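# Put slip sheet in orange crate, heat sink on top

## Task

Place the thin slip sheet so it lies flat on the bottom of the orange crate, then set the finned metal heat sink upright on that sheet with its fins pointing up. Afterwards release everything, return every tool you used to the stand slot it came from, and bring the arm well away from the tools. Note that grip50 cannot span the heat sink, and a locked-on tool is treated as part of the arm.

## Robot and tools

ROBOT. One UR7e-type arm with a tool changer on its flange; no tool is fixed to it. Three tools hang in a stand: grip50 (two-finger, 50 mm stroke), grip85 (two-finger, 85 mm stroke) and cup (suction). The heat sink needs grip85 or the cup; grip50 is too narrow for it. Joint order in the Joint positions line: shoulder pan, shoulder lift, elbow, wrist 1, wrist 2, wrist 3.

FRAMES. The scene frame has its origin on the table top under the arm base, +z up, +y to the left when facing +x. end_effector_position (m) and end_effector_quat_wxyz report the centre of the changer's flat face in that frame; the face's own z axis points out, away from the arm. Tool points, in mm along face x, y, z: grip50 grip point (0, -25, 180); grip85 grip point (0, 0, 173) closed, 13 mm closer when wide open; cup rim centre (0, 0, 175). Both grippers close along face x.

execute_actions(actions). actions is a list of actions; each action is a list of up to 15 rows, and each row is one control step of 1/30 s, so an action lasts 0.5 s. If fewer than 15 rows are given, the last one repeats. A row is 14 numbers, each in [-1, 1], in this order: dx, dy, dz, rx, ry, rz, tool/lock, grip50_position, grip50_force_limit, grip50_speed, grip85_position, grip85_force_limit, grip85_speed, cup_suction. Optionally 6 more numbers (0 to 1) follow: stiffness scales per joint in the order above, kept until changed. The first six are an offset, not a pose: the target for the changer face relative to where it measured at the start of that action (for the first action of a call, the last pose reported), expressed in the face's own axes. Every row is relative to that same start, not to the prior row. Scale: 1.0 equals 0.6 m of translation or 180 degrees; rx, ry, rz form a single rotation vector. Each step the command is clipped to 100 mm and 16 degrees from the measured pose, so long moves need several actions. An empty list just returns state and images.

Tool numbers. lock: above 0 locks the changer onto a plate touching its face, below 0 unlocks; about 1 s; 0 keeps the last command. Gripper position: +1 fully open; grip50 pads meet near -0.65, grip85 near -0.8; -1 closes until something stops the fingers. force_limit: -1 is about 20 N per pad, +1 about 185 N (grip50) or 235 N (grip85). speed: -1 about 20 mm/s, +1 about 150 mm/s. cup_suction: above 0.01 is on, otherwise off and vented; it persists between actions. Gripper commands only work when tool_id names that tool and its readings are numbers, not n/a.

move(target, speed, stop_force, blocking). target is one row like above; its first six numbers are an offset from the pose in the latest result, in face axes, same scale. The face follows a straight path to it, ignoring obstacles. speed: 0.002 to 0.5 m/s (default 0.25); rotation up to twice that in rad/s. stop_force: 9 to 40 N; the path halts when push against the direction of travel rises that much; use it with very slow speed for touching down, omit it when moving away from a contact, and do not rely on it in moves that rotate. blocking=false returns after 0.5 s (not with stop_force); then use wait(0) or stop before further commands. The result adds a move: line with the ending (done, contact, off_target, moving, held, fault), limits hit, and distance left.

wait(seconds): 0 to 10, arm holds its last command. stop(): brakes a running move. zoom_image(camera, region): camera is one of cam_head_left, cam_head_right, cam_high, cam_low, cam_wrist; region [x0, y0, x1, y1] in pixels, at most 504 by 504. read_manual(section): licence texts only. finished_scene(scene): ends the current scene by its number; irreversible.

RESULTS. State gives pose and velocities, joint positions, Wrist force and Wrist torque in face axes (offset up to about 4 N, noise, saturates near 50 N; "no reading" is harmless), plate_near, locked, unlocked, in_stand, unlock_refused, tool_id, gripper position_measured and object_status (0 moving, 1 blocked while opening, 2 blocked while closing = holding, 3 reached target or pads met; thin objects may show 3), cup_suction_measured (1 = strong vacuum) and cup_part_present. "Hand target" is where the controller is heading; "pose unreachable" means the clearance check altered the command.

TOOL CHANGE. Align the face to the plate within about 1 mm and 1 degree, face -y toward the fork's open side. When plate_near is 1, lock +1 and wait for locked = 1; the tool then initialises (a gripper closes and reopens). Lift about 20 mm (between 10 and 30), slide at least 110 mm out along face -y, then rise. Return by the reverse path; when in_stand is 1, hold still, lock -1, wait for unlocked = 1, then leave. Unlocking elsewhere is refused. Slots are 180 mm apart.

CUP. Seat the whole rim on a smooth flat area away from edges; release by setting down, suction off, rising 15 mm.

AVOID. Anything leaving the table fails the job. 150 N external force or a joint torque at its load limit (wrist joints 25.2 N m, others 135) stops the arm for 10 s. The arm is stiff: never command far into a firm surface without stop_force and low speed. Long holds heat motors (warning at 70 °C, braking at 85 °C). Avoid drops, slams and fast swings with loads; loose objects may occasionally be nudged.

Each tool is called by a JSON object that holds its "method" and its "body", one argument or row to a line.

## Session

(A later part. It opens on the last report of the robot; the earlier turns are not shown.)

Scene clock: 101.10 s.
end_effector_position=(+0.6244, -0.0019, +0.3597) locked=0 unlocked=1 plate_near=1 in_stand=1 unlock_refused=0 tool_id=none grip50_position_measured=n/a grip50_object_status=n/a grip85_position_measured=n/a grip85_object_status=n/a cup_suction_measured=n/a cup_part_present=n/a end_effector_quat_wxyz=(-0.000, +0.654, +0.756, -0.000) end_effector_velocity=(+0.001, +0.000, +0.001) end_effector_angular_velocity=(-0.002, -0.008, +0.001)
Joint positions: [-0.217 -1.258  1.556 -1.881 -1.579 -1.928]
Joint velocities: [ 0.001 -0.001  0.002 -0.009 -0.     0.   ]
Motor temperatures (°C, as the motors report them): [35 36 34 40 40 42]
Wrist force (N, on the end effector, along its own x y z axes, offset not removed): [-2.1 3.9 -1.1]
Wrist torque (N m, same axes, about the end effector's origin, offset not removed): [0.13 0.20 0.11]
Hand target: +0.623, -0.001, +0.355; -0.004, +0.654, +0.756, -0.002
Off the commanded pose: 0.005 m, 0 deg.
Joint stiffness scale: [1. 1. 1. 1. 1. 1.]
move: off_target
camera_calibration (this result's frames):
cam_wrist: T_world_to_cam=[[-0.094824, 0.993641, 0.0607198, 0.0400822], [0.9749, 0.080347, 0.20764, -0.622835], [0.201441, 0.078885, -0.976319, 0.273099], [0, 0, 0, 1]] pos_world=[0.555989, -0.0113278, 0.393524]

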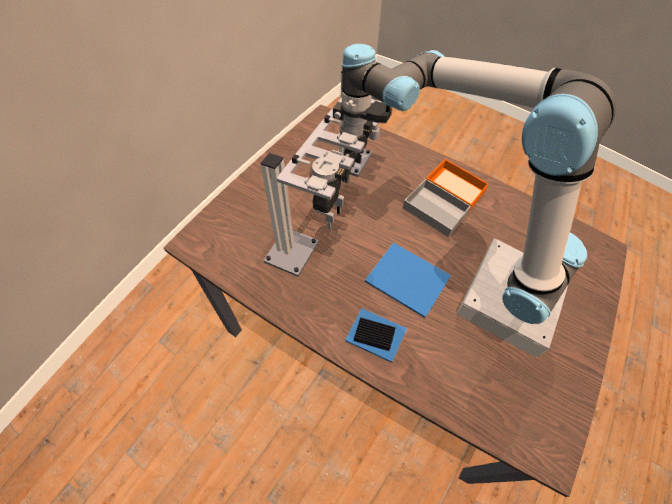

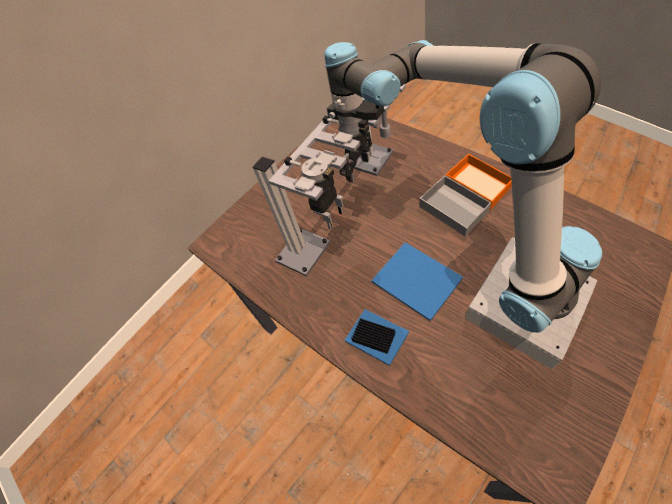

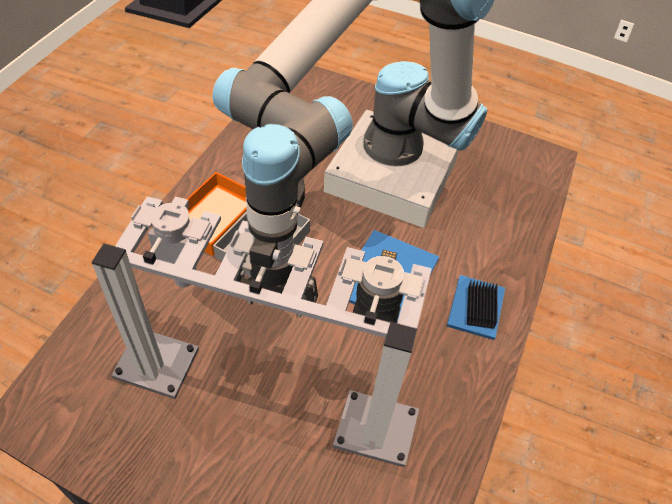

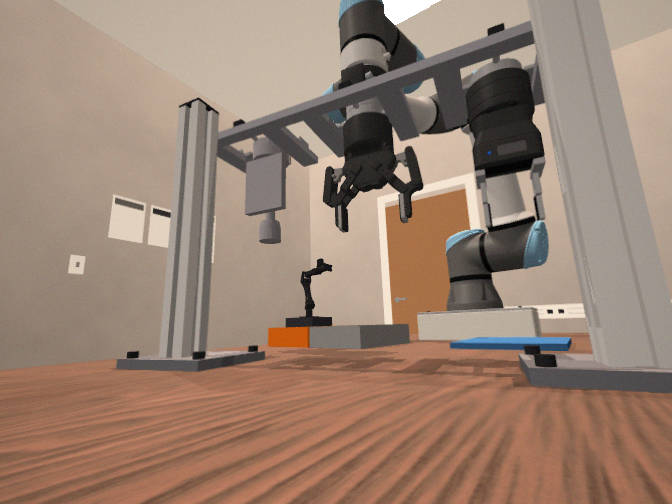

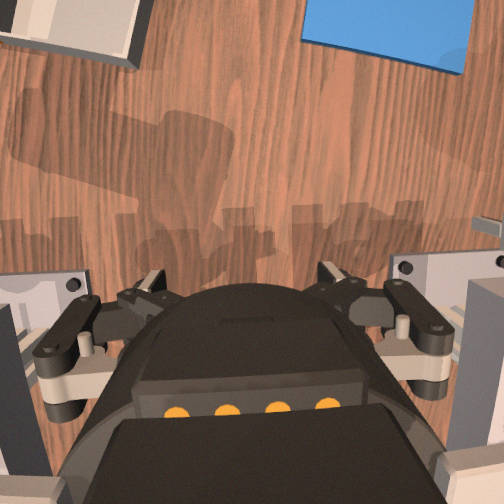

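{"method": "execute_actions", "body": {
  "actions": [
    [[0,0,0,0,0,0,1,1,0,0,1,0,0,0]],
    [[0,0,0,0,0,0,1,1,0,0,1,0,0,0]],
    [[0,0,0,0,0,0,1,1,0,0,1,0,0,0]]
  ]
}}

{"method": "move", "body": {
  "target": [-0.002,0,-0.037,-0.001,0,0,0,1,0,0,1,0,0,0],
  "speed": 0.05
}}

{"method": "move", "body": {
  "target": [0,-0.23,0,0,0,0,0,1,0,0,1,0,0,0],
  "speed": 0.15
}}

{"method": "move", "body": {
  "target": [0.62,-0.11,0.2,0,0,0,0,1,0,0,1,0,0,0]
}}

Scene clock: 109.77 s.
end_effector_position=(+0.6245, -0.0019, +0.3601) locked=1 unlocked=0 plate_near=1 in_stand=1 unlock_refused=0 tool_id=grip85 grip50_position_measured=n/a grip50_object_status=n/a grip85_position_measured=n/a grip85_object_status=n/a cup_suction_measured=n/a cup_part_present=n/a end_effector_quat_wxyz=(+0.000, +0.654, +0.756, -0.000) end_effector_velocity=(-0.000, -0.001, +0.001) end_effector_angular_velocity=(-0.001, -0.001, -0.001)
Joint positions: [-0.217 -1.258  1.556 -1.882 -1.579 -1.928]
Joint velocities: [-0.001 -0.001 -0.     0.    -0.001  0.   ]
Motor temperatures (°C, as the motors report them): [35 36 34 40 40 42]
Wrist force (N, on the end effector, along its own x y z axes, offset not removed): [-0.3 4.6 2.5]
Wrist torque (N m, same axes, about the end effector's origin, offset not removed): [0.18 0.11 0.14]
Hand target: +0.624, -0.002, +0.360; +0.000, +0.654, +0.756, -0.000
Off the commanded pose: 0.000 m, 0 deg.
Joint stiffness scale: [1. 1. 1. 1. 1. 1.]
camera_calibration (this result's frames):
cam_wrist: T_world_to_cam=[[-0.0948828, 0.993647, 0.0605232, 0.0401719], [0.974671, 0.0803584, 0.208707, -0.623212], [0.202518, 0.078793, -0.976104, 0.272641], [0, 0, 0, 1]] pos_world=[0.556023, -0.0113186, 0.393764]

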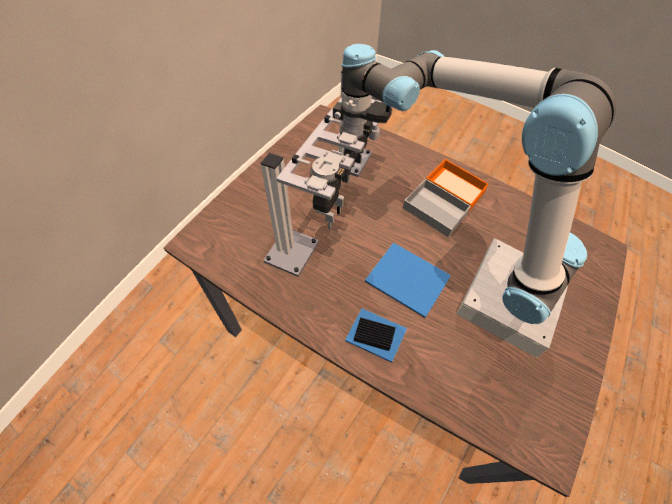

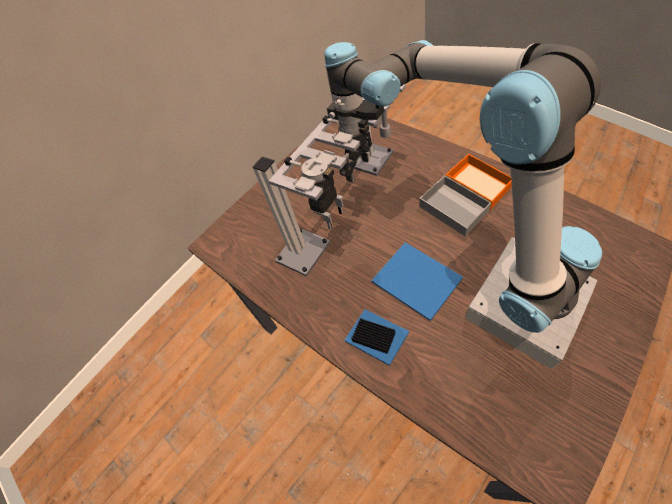

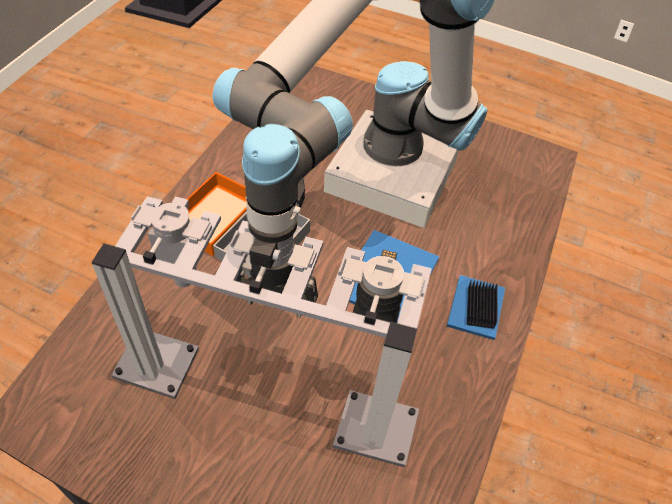

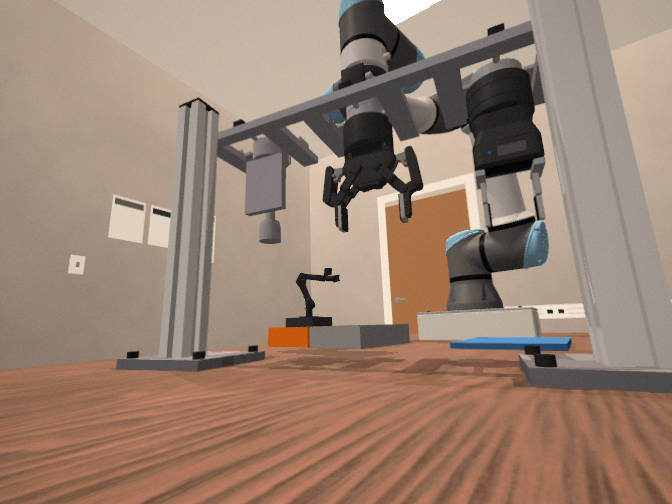

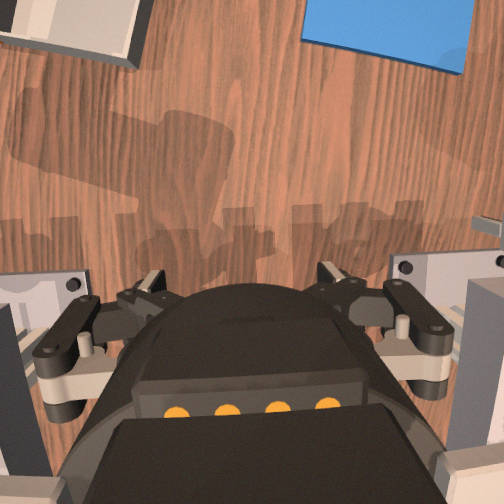

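Scene clock: 110.63 s.
end_effector_position=(+0.6242, -0.0019, +0.3799) locked=1 unlocked=0 plate_near=1 in_stand=0 unlock_refused=0 tool_id=grip85 grip50_position_measured=n/a grip50_object_status=n/a grip85_position_measured=n/a grip85_object_status=n/a cup_suction_measured=n/a cup_part_present=n/a end_effector_quat_wxyz=(+0.000, +0.654, +0.757, +0.000) end_effector_velocity=(-0.002, +0.001, -0.001) end_effector_angular_velocity=(+0.003, +0.013, +0.001)
Joint positions: [-0.217 -1.272  1.522 -1.834 -1.578 -1.929]
Joint velocities: [ 0.001 -0.001  0.     0.014  0.    -0.   ]
Motor temperatures (°C, as the motors report them): [35 36 34 40 40 42]
Wrist force (N, on the end effector, along its own x y z axes, offset not removed): [0.0 3.1 2.5]
Wrist torque (N m, same axes, about the end effector's origin, offset not removed): [-0.02 0.09 0.17]
Hand target: +0.625, -0.003, +0.382; +0.001, +0.654, +0.756, +0.001
Off the commanded pose: 0.003 m, 0 deg.
Joint stiffness scale: [1. 1. 1. 1. 1. 1.]
move: done
camera_calibration (this result's frames):
cam_wrist: T_world_to_cam=[[-0.0961188, 0.993511, 0.0607985, 0.0396251], [0.974502, 0.0814862, 0.20906, -0.627075], [0.202749, 0.0793428, -0.976011, 0.291952], [0, 0, 0, 1]] pos_world=[0.555701, -0.0114343, 0.413635]

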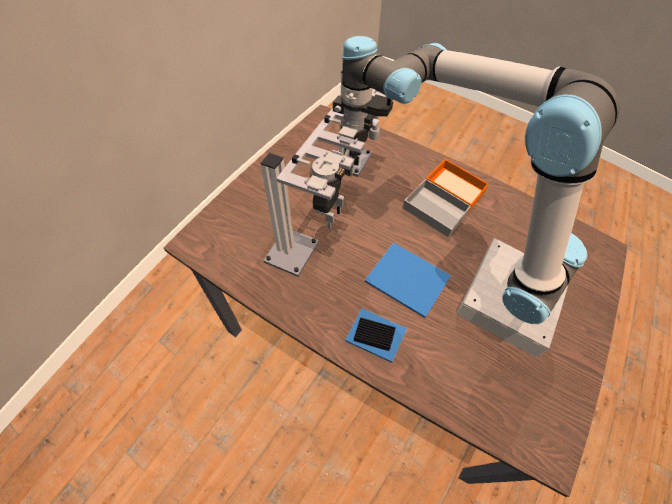

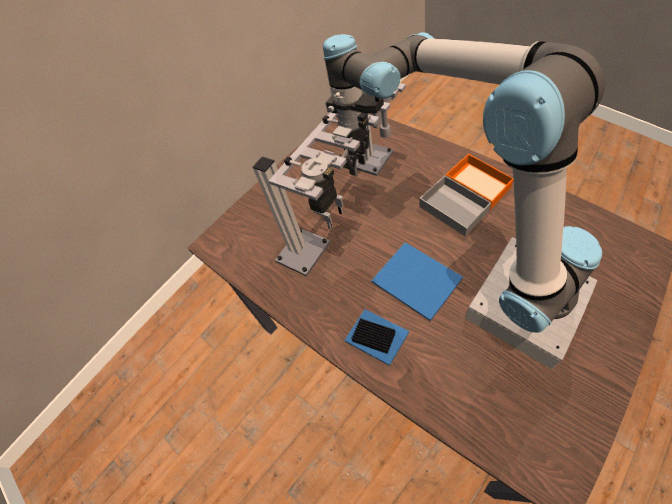

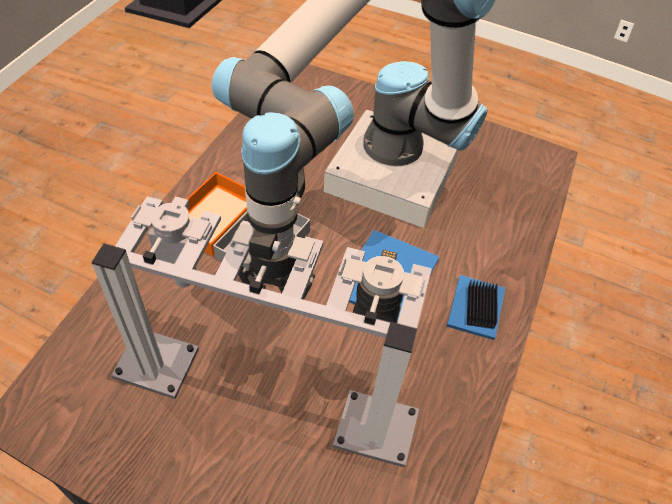

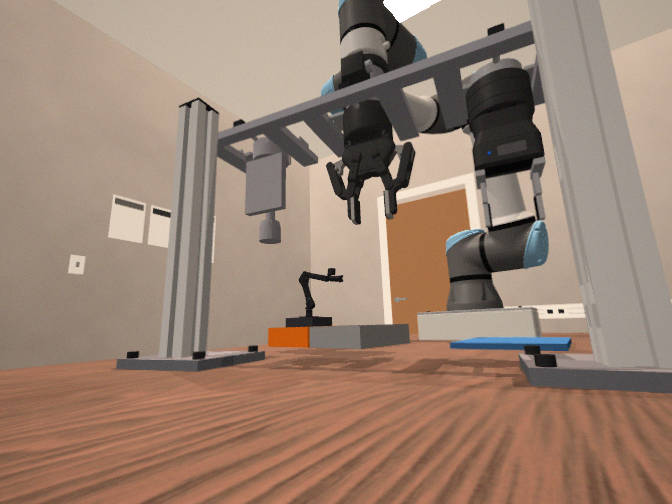

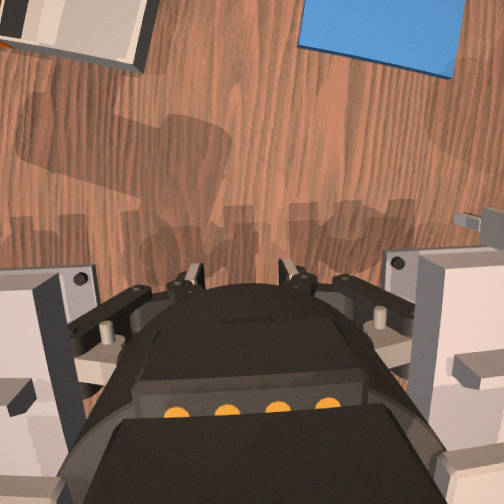

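Scene clock: 112.17 s.
end_effector_position=(+0.4890, -0.0213, +0.3801) locked=1 unlocked=0 plate_near=1 in_stand=0 unlock_refused=0 tool_id=grip85 grip50_position_measured=n/a grip50_object_status=n/a grip85_position_measured=n/a grip85_object_status=n/a cup_suction_measured=n/a cup_part_present=n/a end_effector_quat_wxyz=(+0.001, +0.653, +0.757, +0.000) end_effector_velocity=(-0.002, -0.000, +0.001) end_effector_angular_velocity=(+0.002, -0.002, +0.003)
Joint positions: [-0.318 -1.591  1.894 -1.888 -1.577 -2.03 ]
Joint velocities: [-0.003 -0.006  0.005 -0.001  0.002 -0.006]
Motor temperatures (°C, as the motors report them): [35 36 34 40 40 42]
Wrist force (N, on the end effector, along its own x y z axes, offset not removed): [0.4 3.2 2.5]
Wrist torque (N m, same axes, about the end effector's origin, offset not removed): [-0.02 0.08 0.24]
Hand target: +0.488, -0.022, +0.380; +0.000, +0.654, +0.757, +0.000
Off the commanded pose: 0.002 m, 0 deg.
Joint stiffness scale: [1. 1. 1. 1. 1. 1.]
move: done
camera_calibration (this result's frames):
cam_wrist: T_world_to_cam=[[-0.0970013, 0.993473, 0.0600159, 0.0466572], [0.974293, 0.0824638, 0.209648, -0.493969], [0.20333, 0.0788092, -0.975933, 0.320753], [0, 0, 0, 1]] pos_world=[0.420578, -0.0308964, 0.413793]

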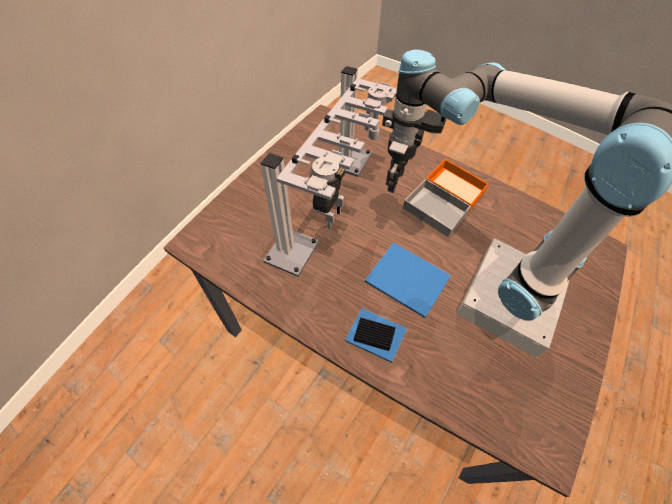

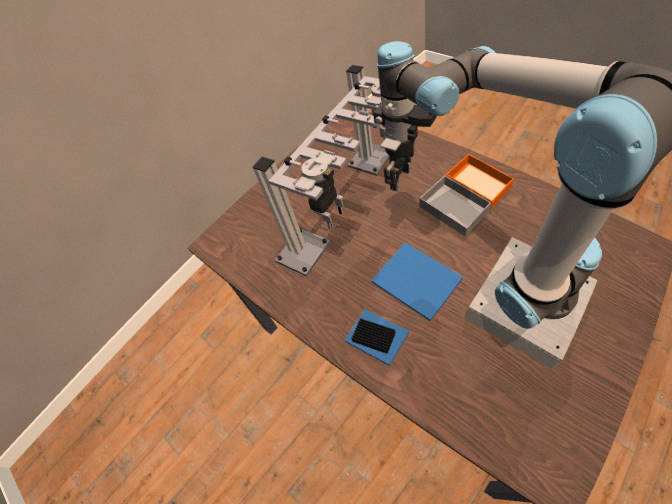

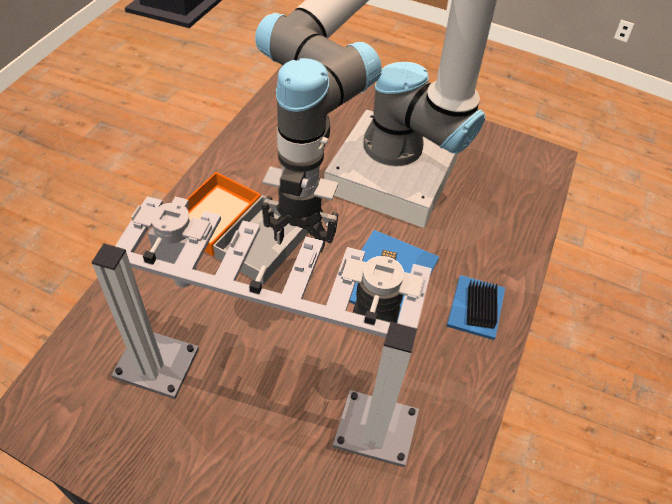

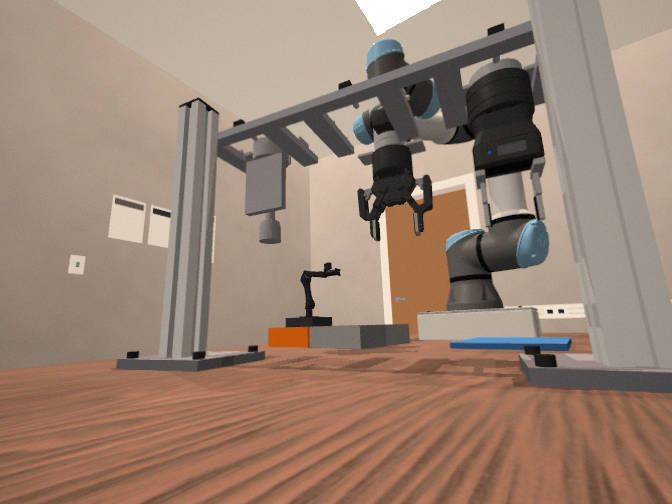

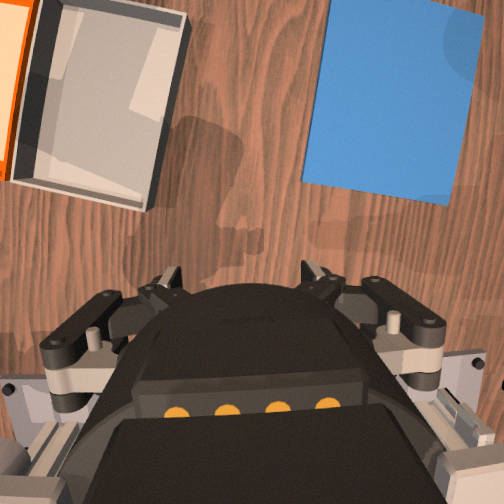

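Scene clock: 114.43 s.
end_effector_position=(+0.3693, +0.3351, +0.2587) locked=1 unlocked=0 plate_near=1 in_stand=0 unlock_refused=0 tool_id=grip85 grip50_position_measured=n/a grip50_object_status=n/a grip85_position_measured=3 grip85_object_status=3 cup_suction_measured=n/a cup_part_present=n/a end_effector_quat_wxyz=(+0.001, +0.654, +0.757, -0.001) end_effector_velocity=(-0.000, +0.003, -0.001) end_effector_angular_velocity=(-0.003, -0.002, -0.005)
Joint positions: [ 0.472 -1.41   2.057 -2.221 -1.587 -1.24 ]
Joint velocities: [ 0.006  0.005 -0.003 -0.002 -0.004  0.011]
Motor temperatures (°C, as the motors report them): [35 36 34 40 40 42]
Wrist force (N, on the end effector, along its own x y z axes, offset not removed): [0.0 3.5 3.0]
Wrist torque (N m, same axes, about the end effector's origin, offset not removed): [0.11 0.15 0.19]
Hand target: +0.370, +0.337, +0.259; +0.002, +0.653, +0.757, -0.001
Off the commanded pose: 0.002 m, 0 deg.
Joint stiffness scale: [1. 1. 1. 1. 1. 1.]
move: done
camera_calibration (this result's frames):
cam_wrist: T_world_to_cam=[[-0.0964889, 0.993643, 0.0580025, -0.311464], [0.974662, 0.0825094, 0.207909, -0.380982], [0.201801, 0.0765937, -0.976427, 0.199942], [0, 0, 0, 1]] pos_world=[0.300928, 0.325604, 0.292504]

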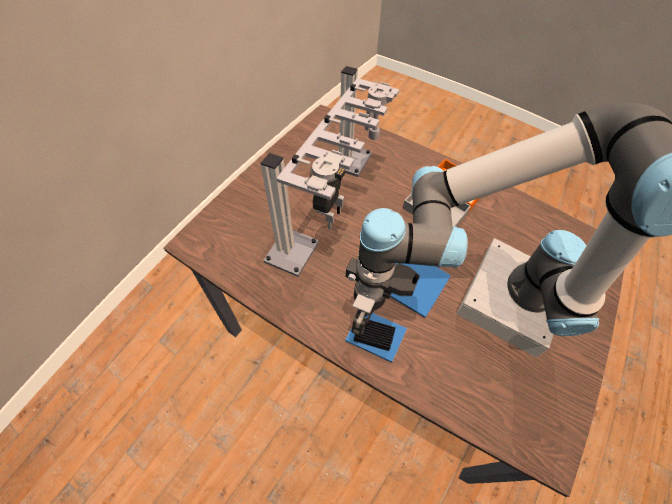

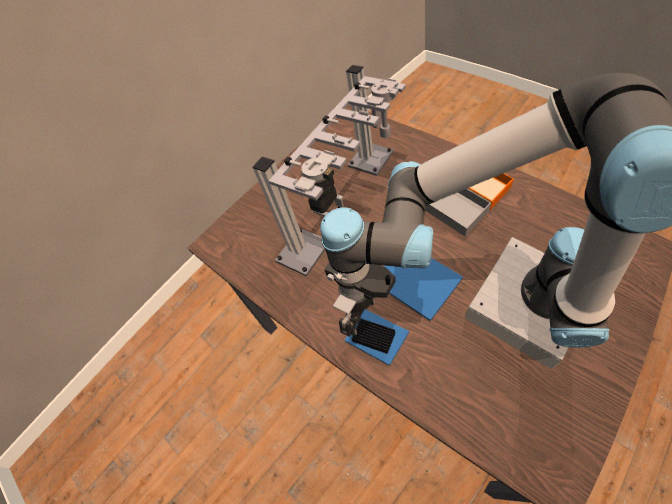

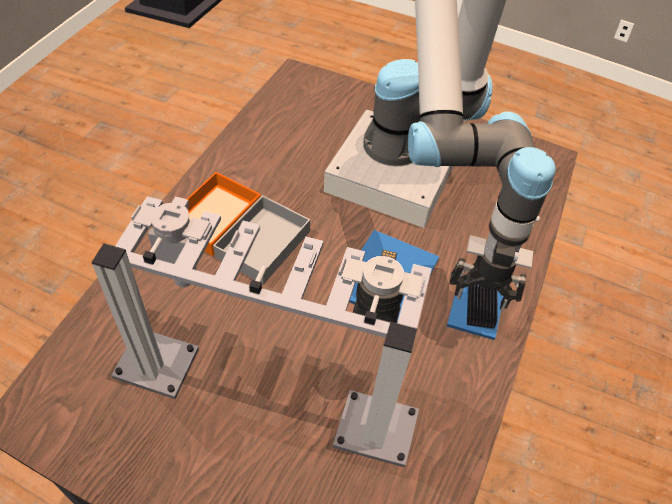

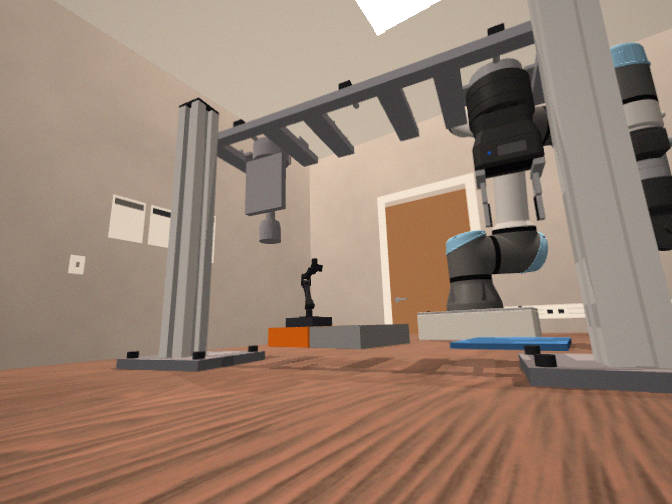

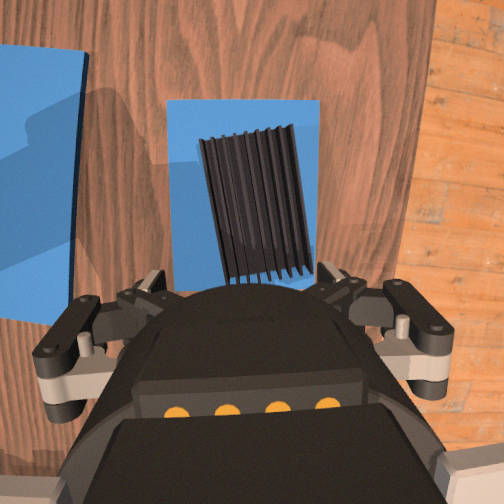

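{"method": "move", "body": {
  "target": [0.026,-0.068,0.06,0,0,-0.036,0,1,0,0,1,0,0,0],
  "speed": 0.12
}}

{"method": "zoom_image", "body": {
  "camera": "cam_high",
  "region": [430,230,560,350]
}}

Scene clock: 120.07 s.
end_effector_position=(+0.3288, +0.3444, +0.2251) locked=1 unlocked=0 plate_near=1 in_stand=0 unlock_refused=0 tool_id=grip85 grip50_position_measured=n/a grip50_object_status=n/a grip85_position_measured=3 grip85_object_status=3 cup_suction_measured=n/a cup_part_present=n/a end_effector_quat_wxyz=(+0.002, +0.611, +0.791, +0.000) end_effector_velocity=(+0.002, +0.002, +0.003) end_effector_angular_velocity=(+0.012, -0.019, +0.006)
Joint positions: [ 0.53  -1.398  2.158 -2.337 -1.587 -1.291]
Joint velocities: [ 0.001 -0.001 -0.    -0.021  0.001 -0.005]
Motor temperatures (°C, as the motors report them): [35 36 34 40 40 42]
Wrist force (N, on the end effector, along its own x y z axes, offset not removed): [-0.3 3.4 3.2]
Wrist torque (N m, same axes, about the end effector's origin, offset not removed): [0.01 0.13 0.21]
Hand target: +0.327, +0.344, +0.223; +0.001, +0.610, +0.793, -0.001
Off the commanded pose: 0.003 m, 0 deg.
Joint stiffness scale: [1. 1. 1. 1. 1. 1.]
move: done
camera_calibration (this result's frames):
cam_wrist: T_world_to_cam=[[-0.204711, 0.977043, 0.0589916, -0.281583], [0.959193, 0.188231, 0.210994, -0.367197], [0.195046, 0.0997771, -0.975706, 0.168621], [0, 0, 0, 1]] pos_world=[0.261681, 0.327412, 0.258612]

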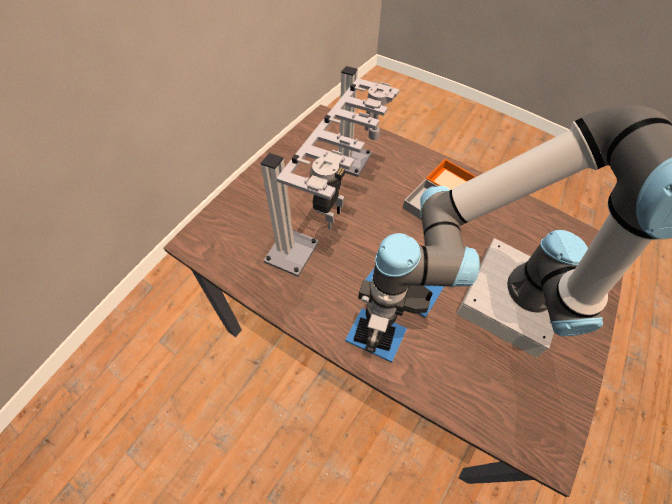

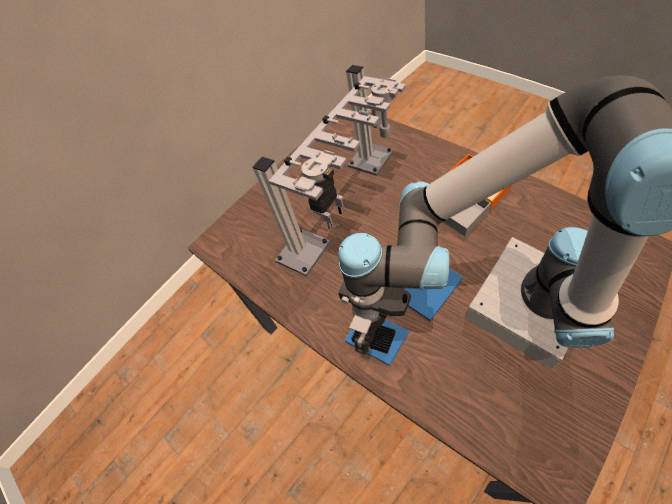

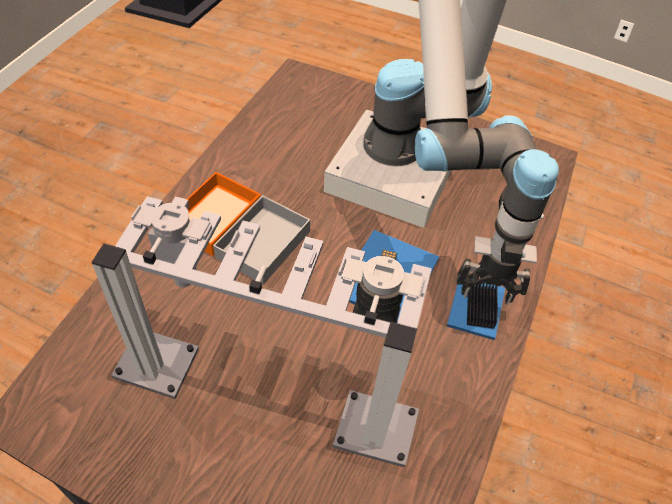

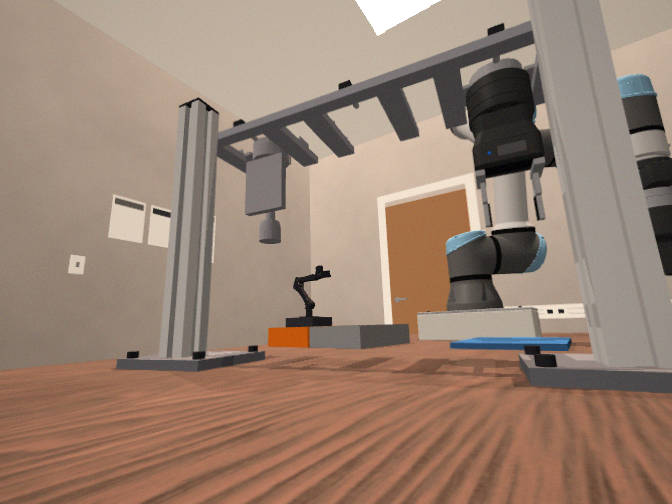

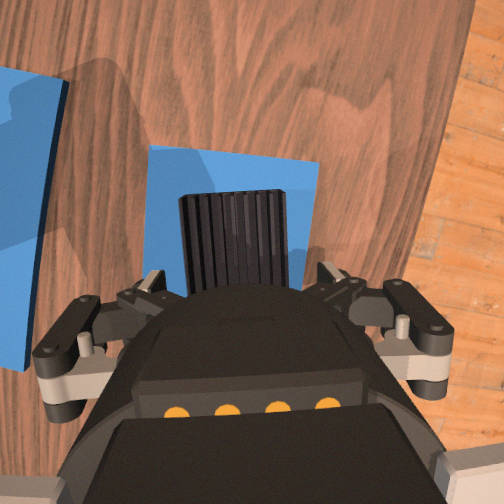

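Region (430, 230, 560, 350) of cam_high's 672x504 image, scaled by 3.877, with more detail than that image has; it fills the top 465 rows of this view, and the rest is white.

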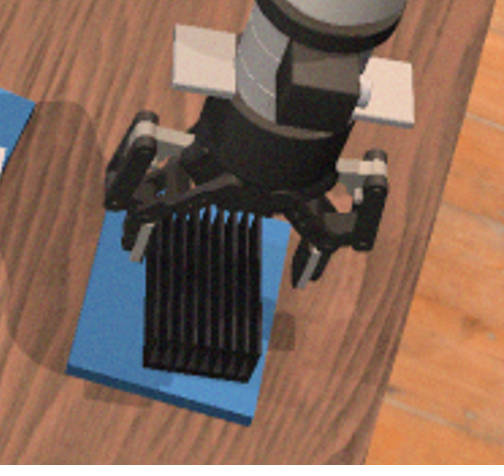

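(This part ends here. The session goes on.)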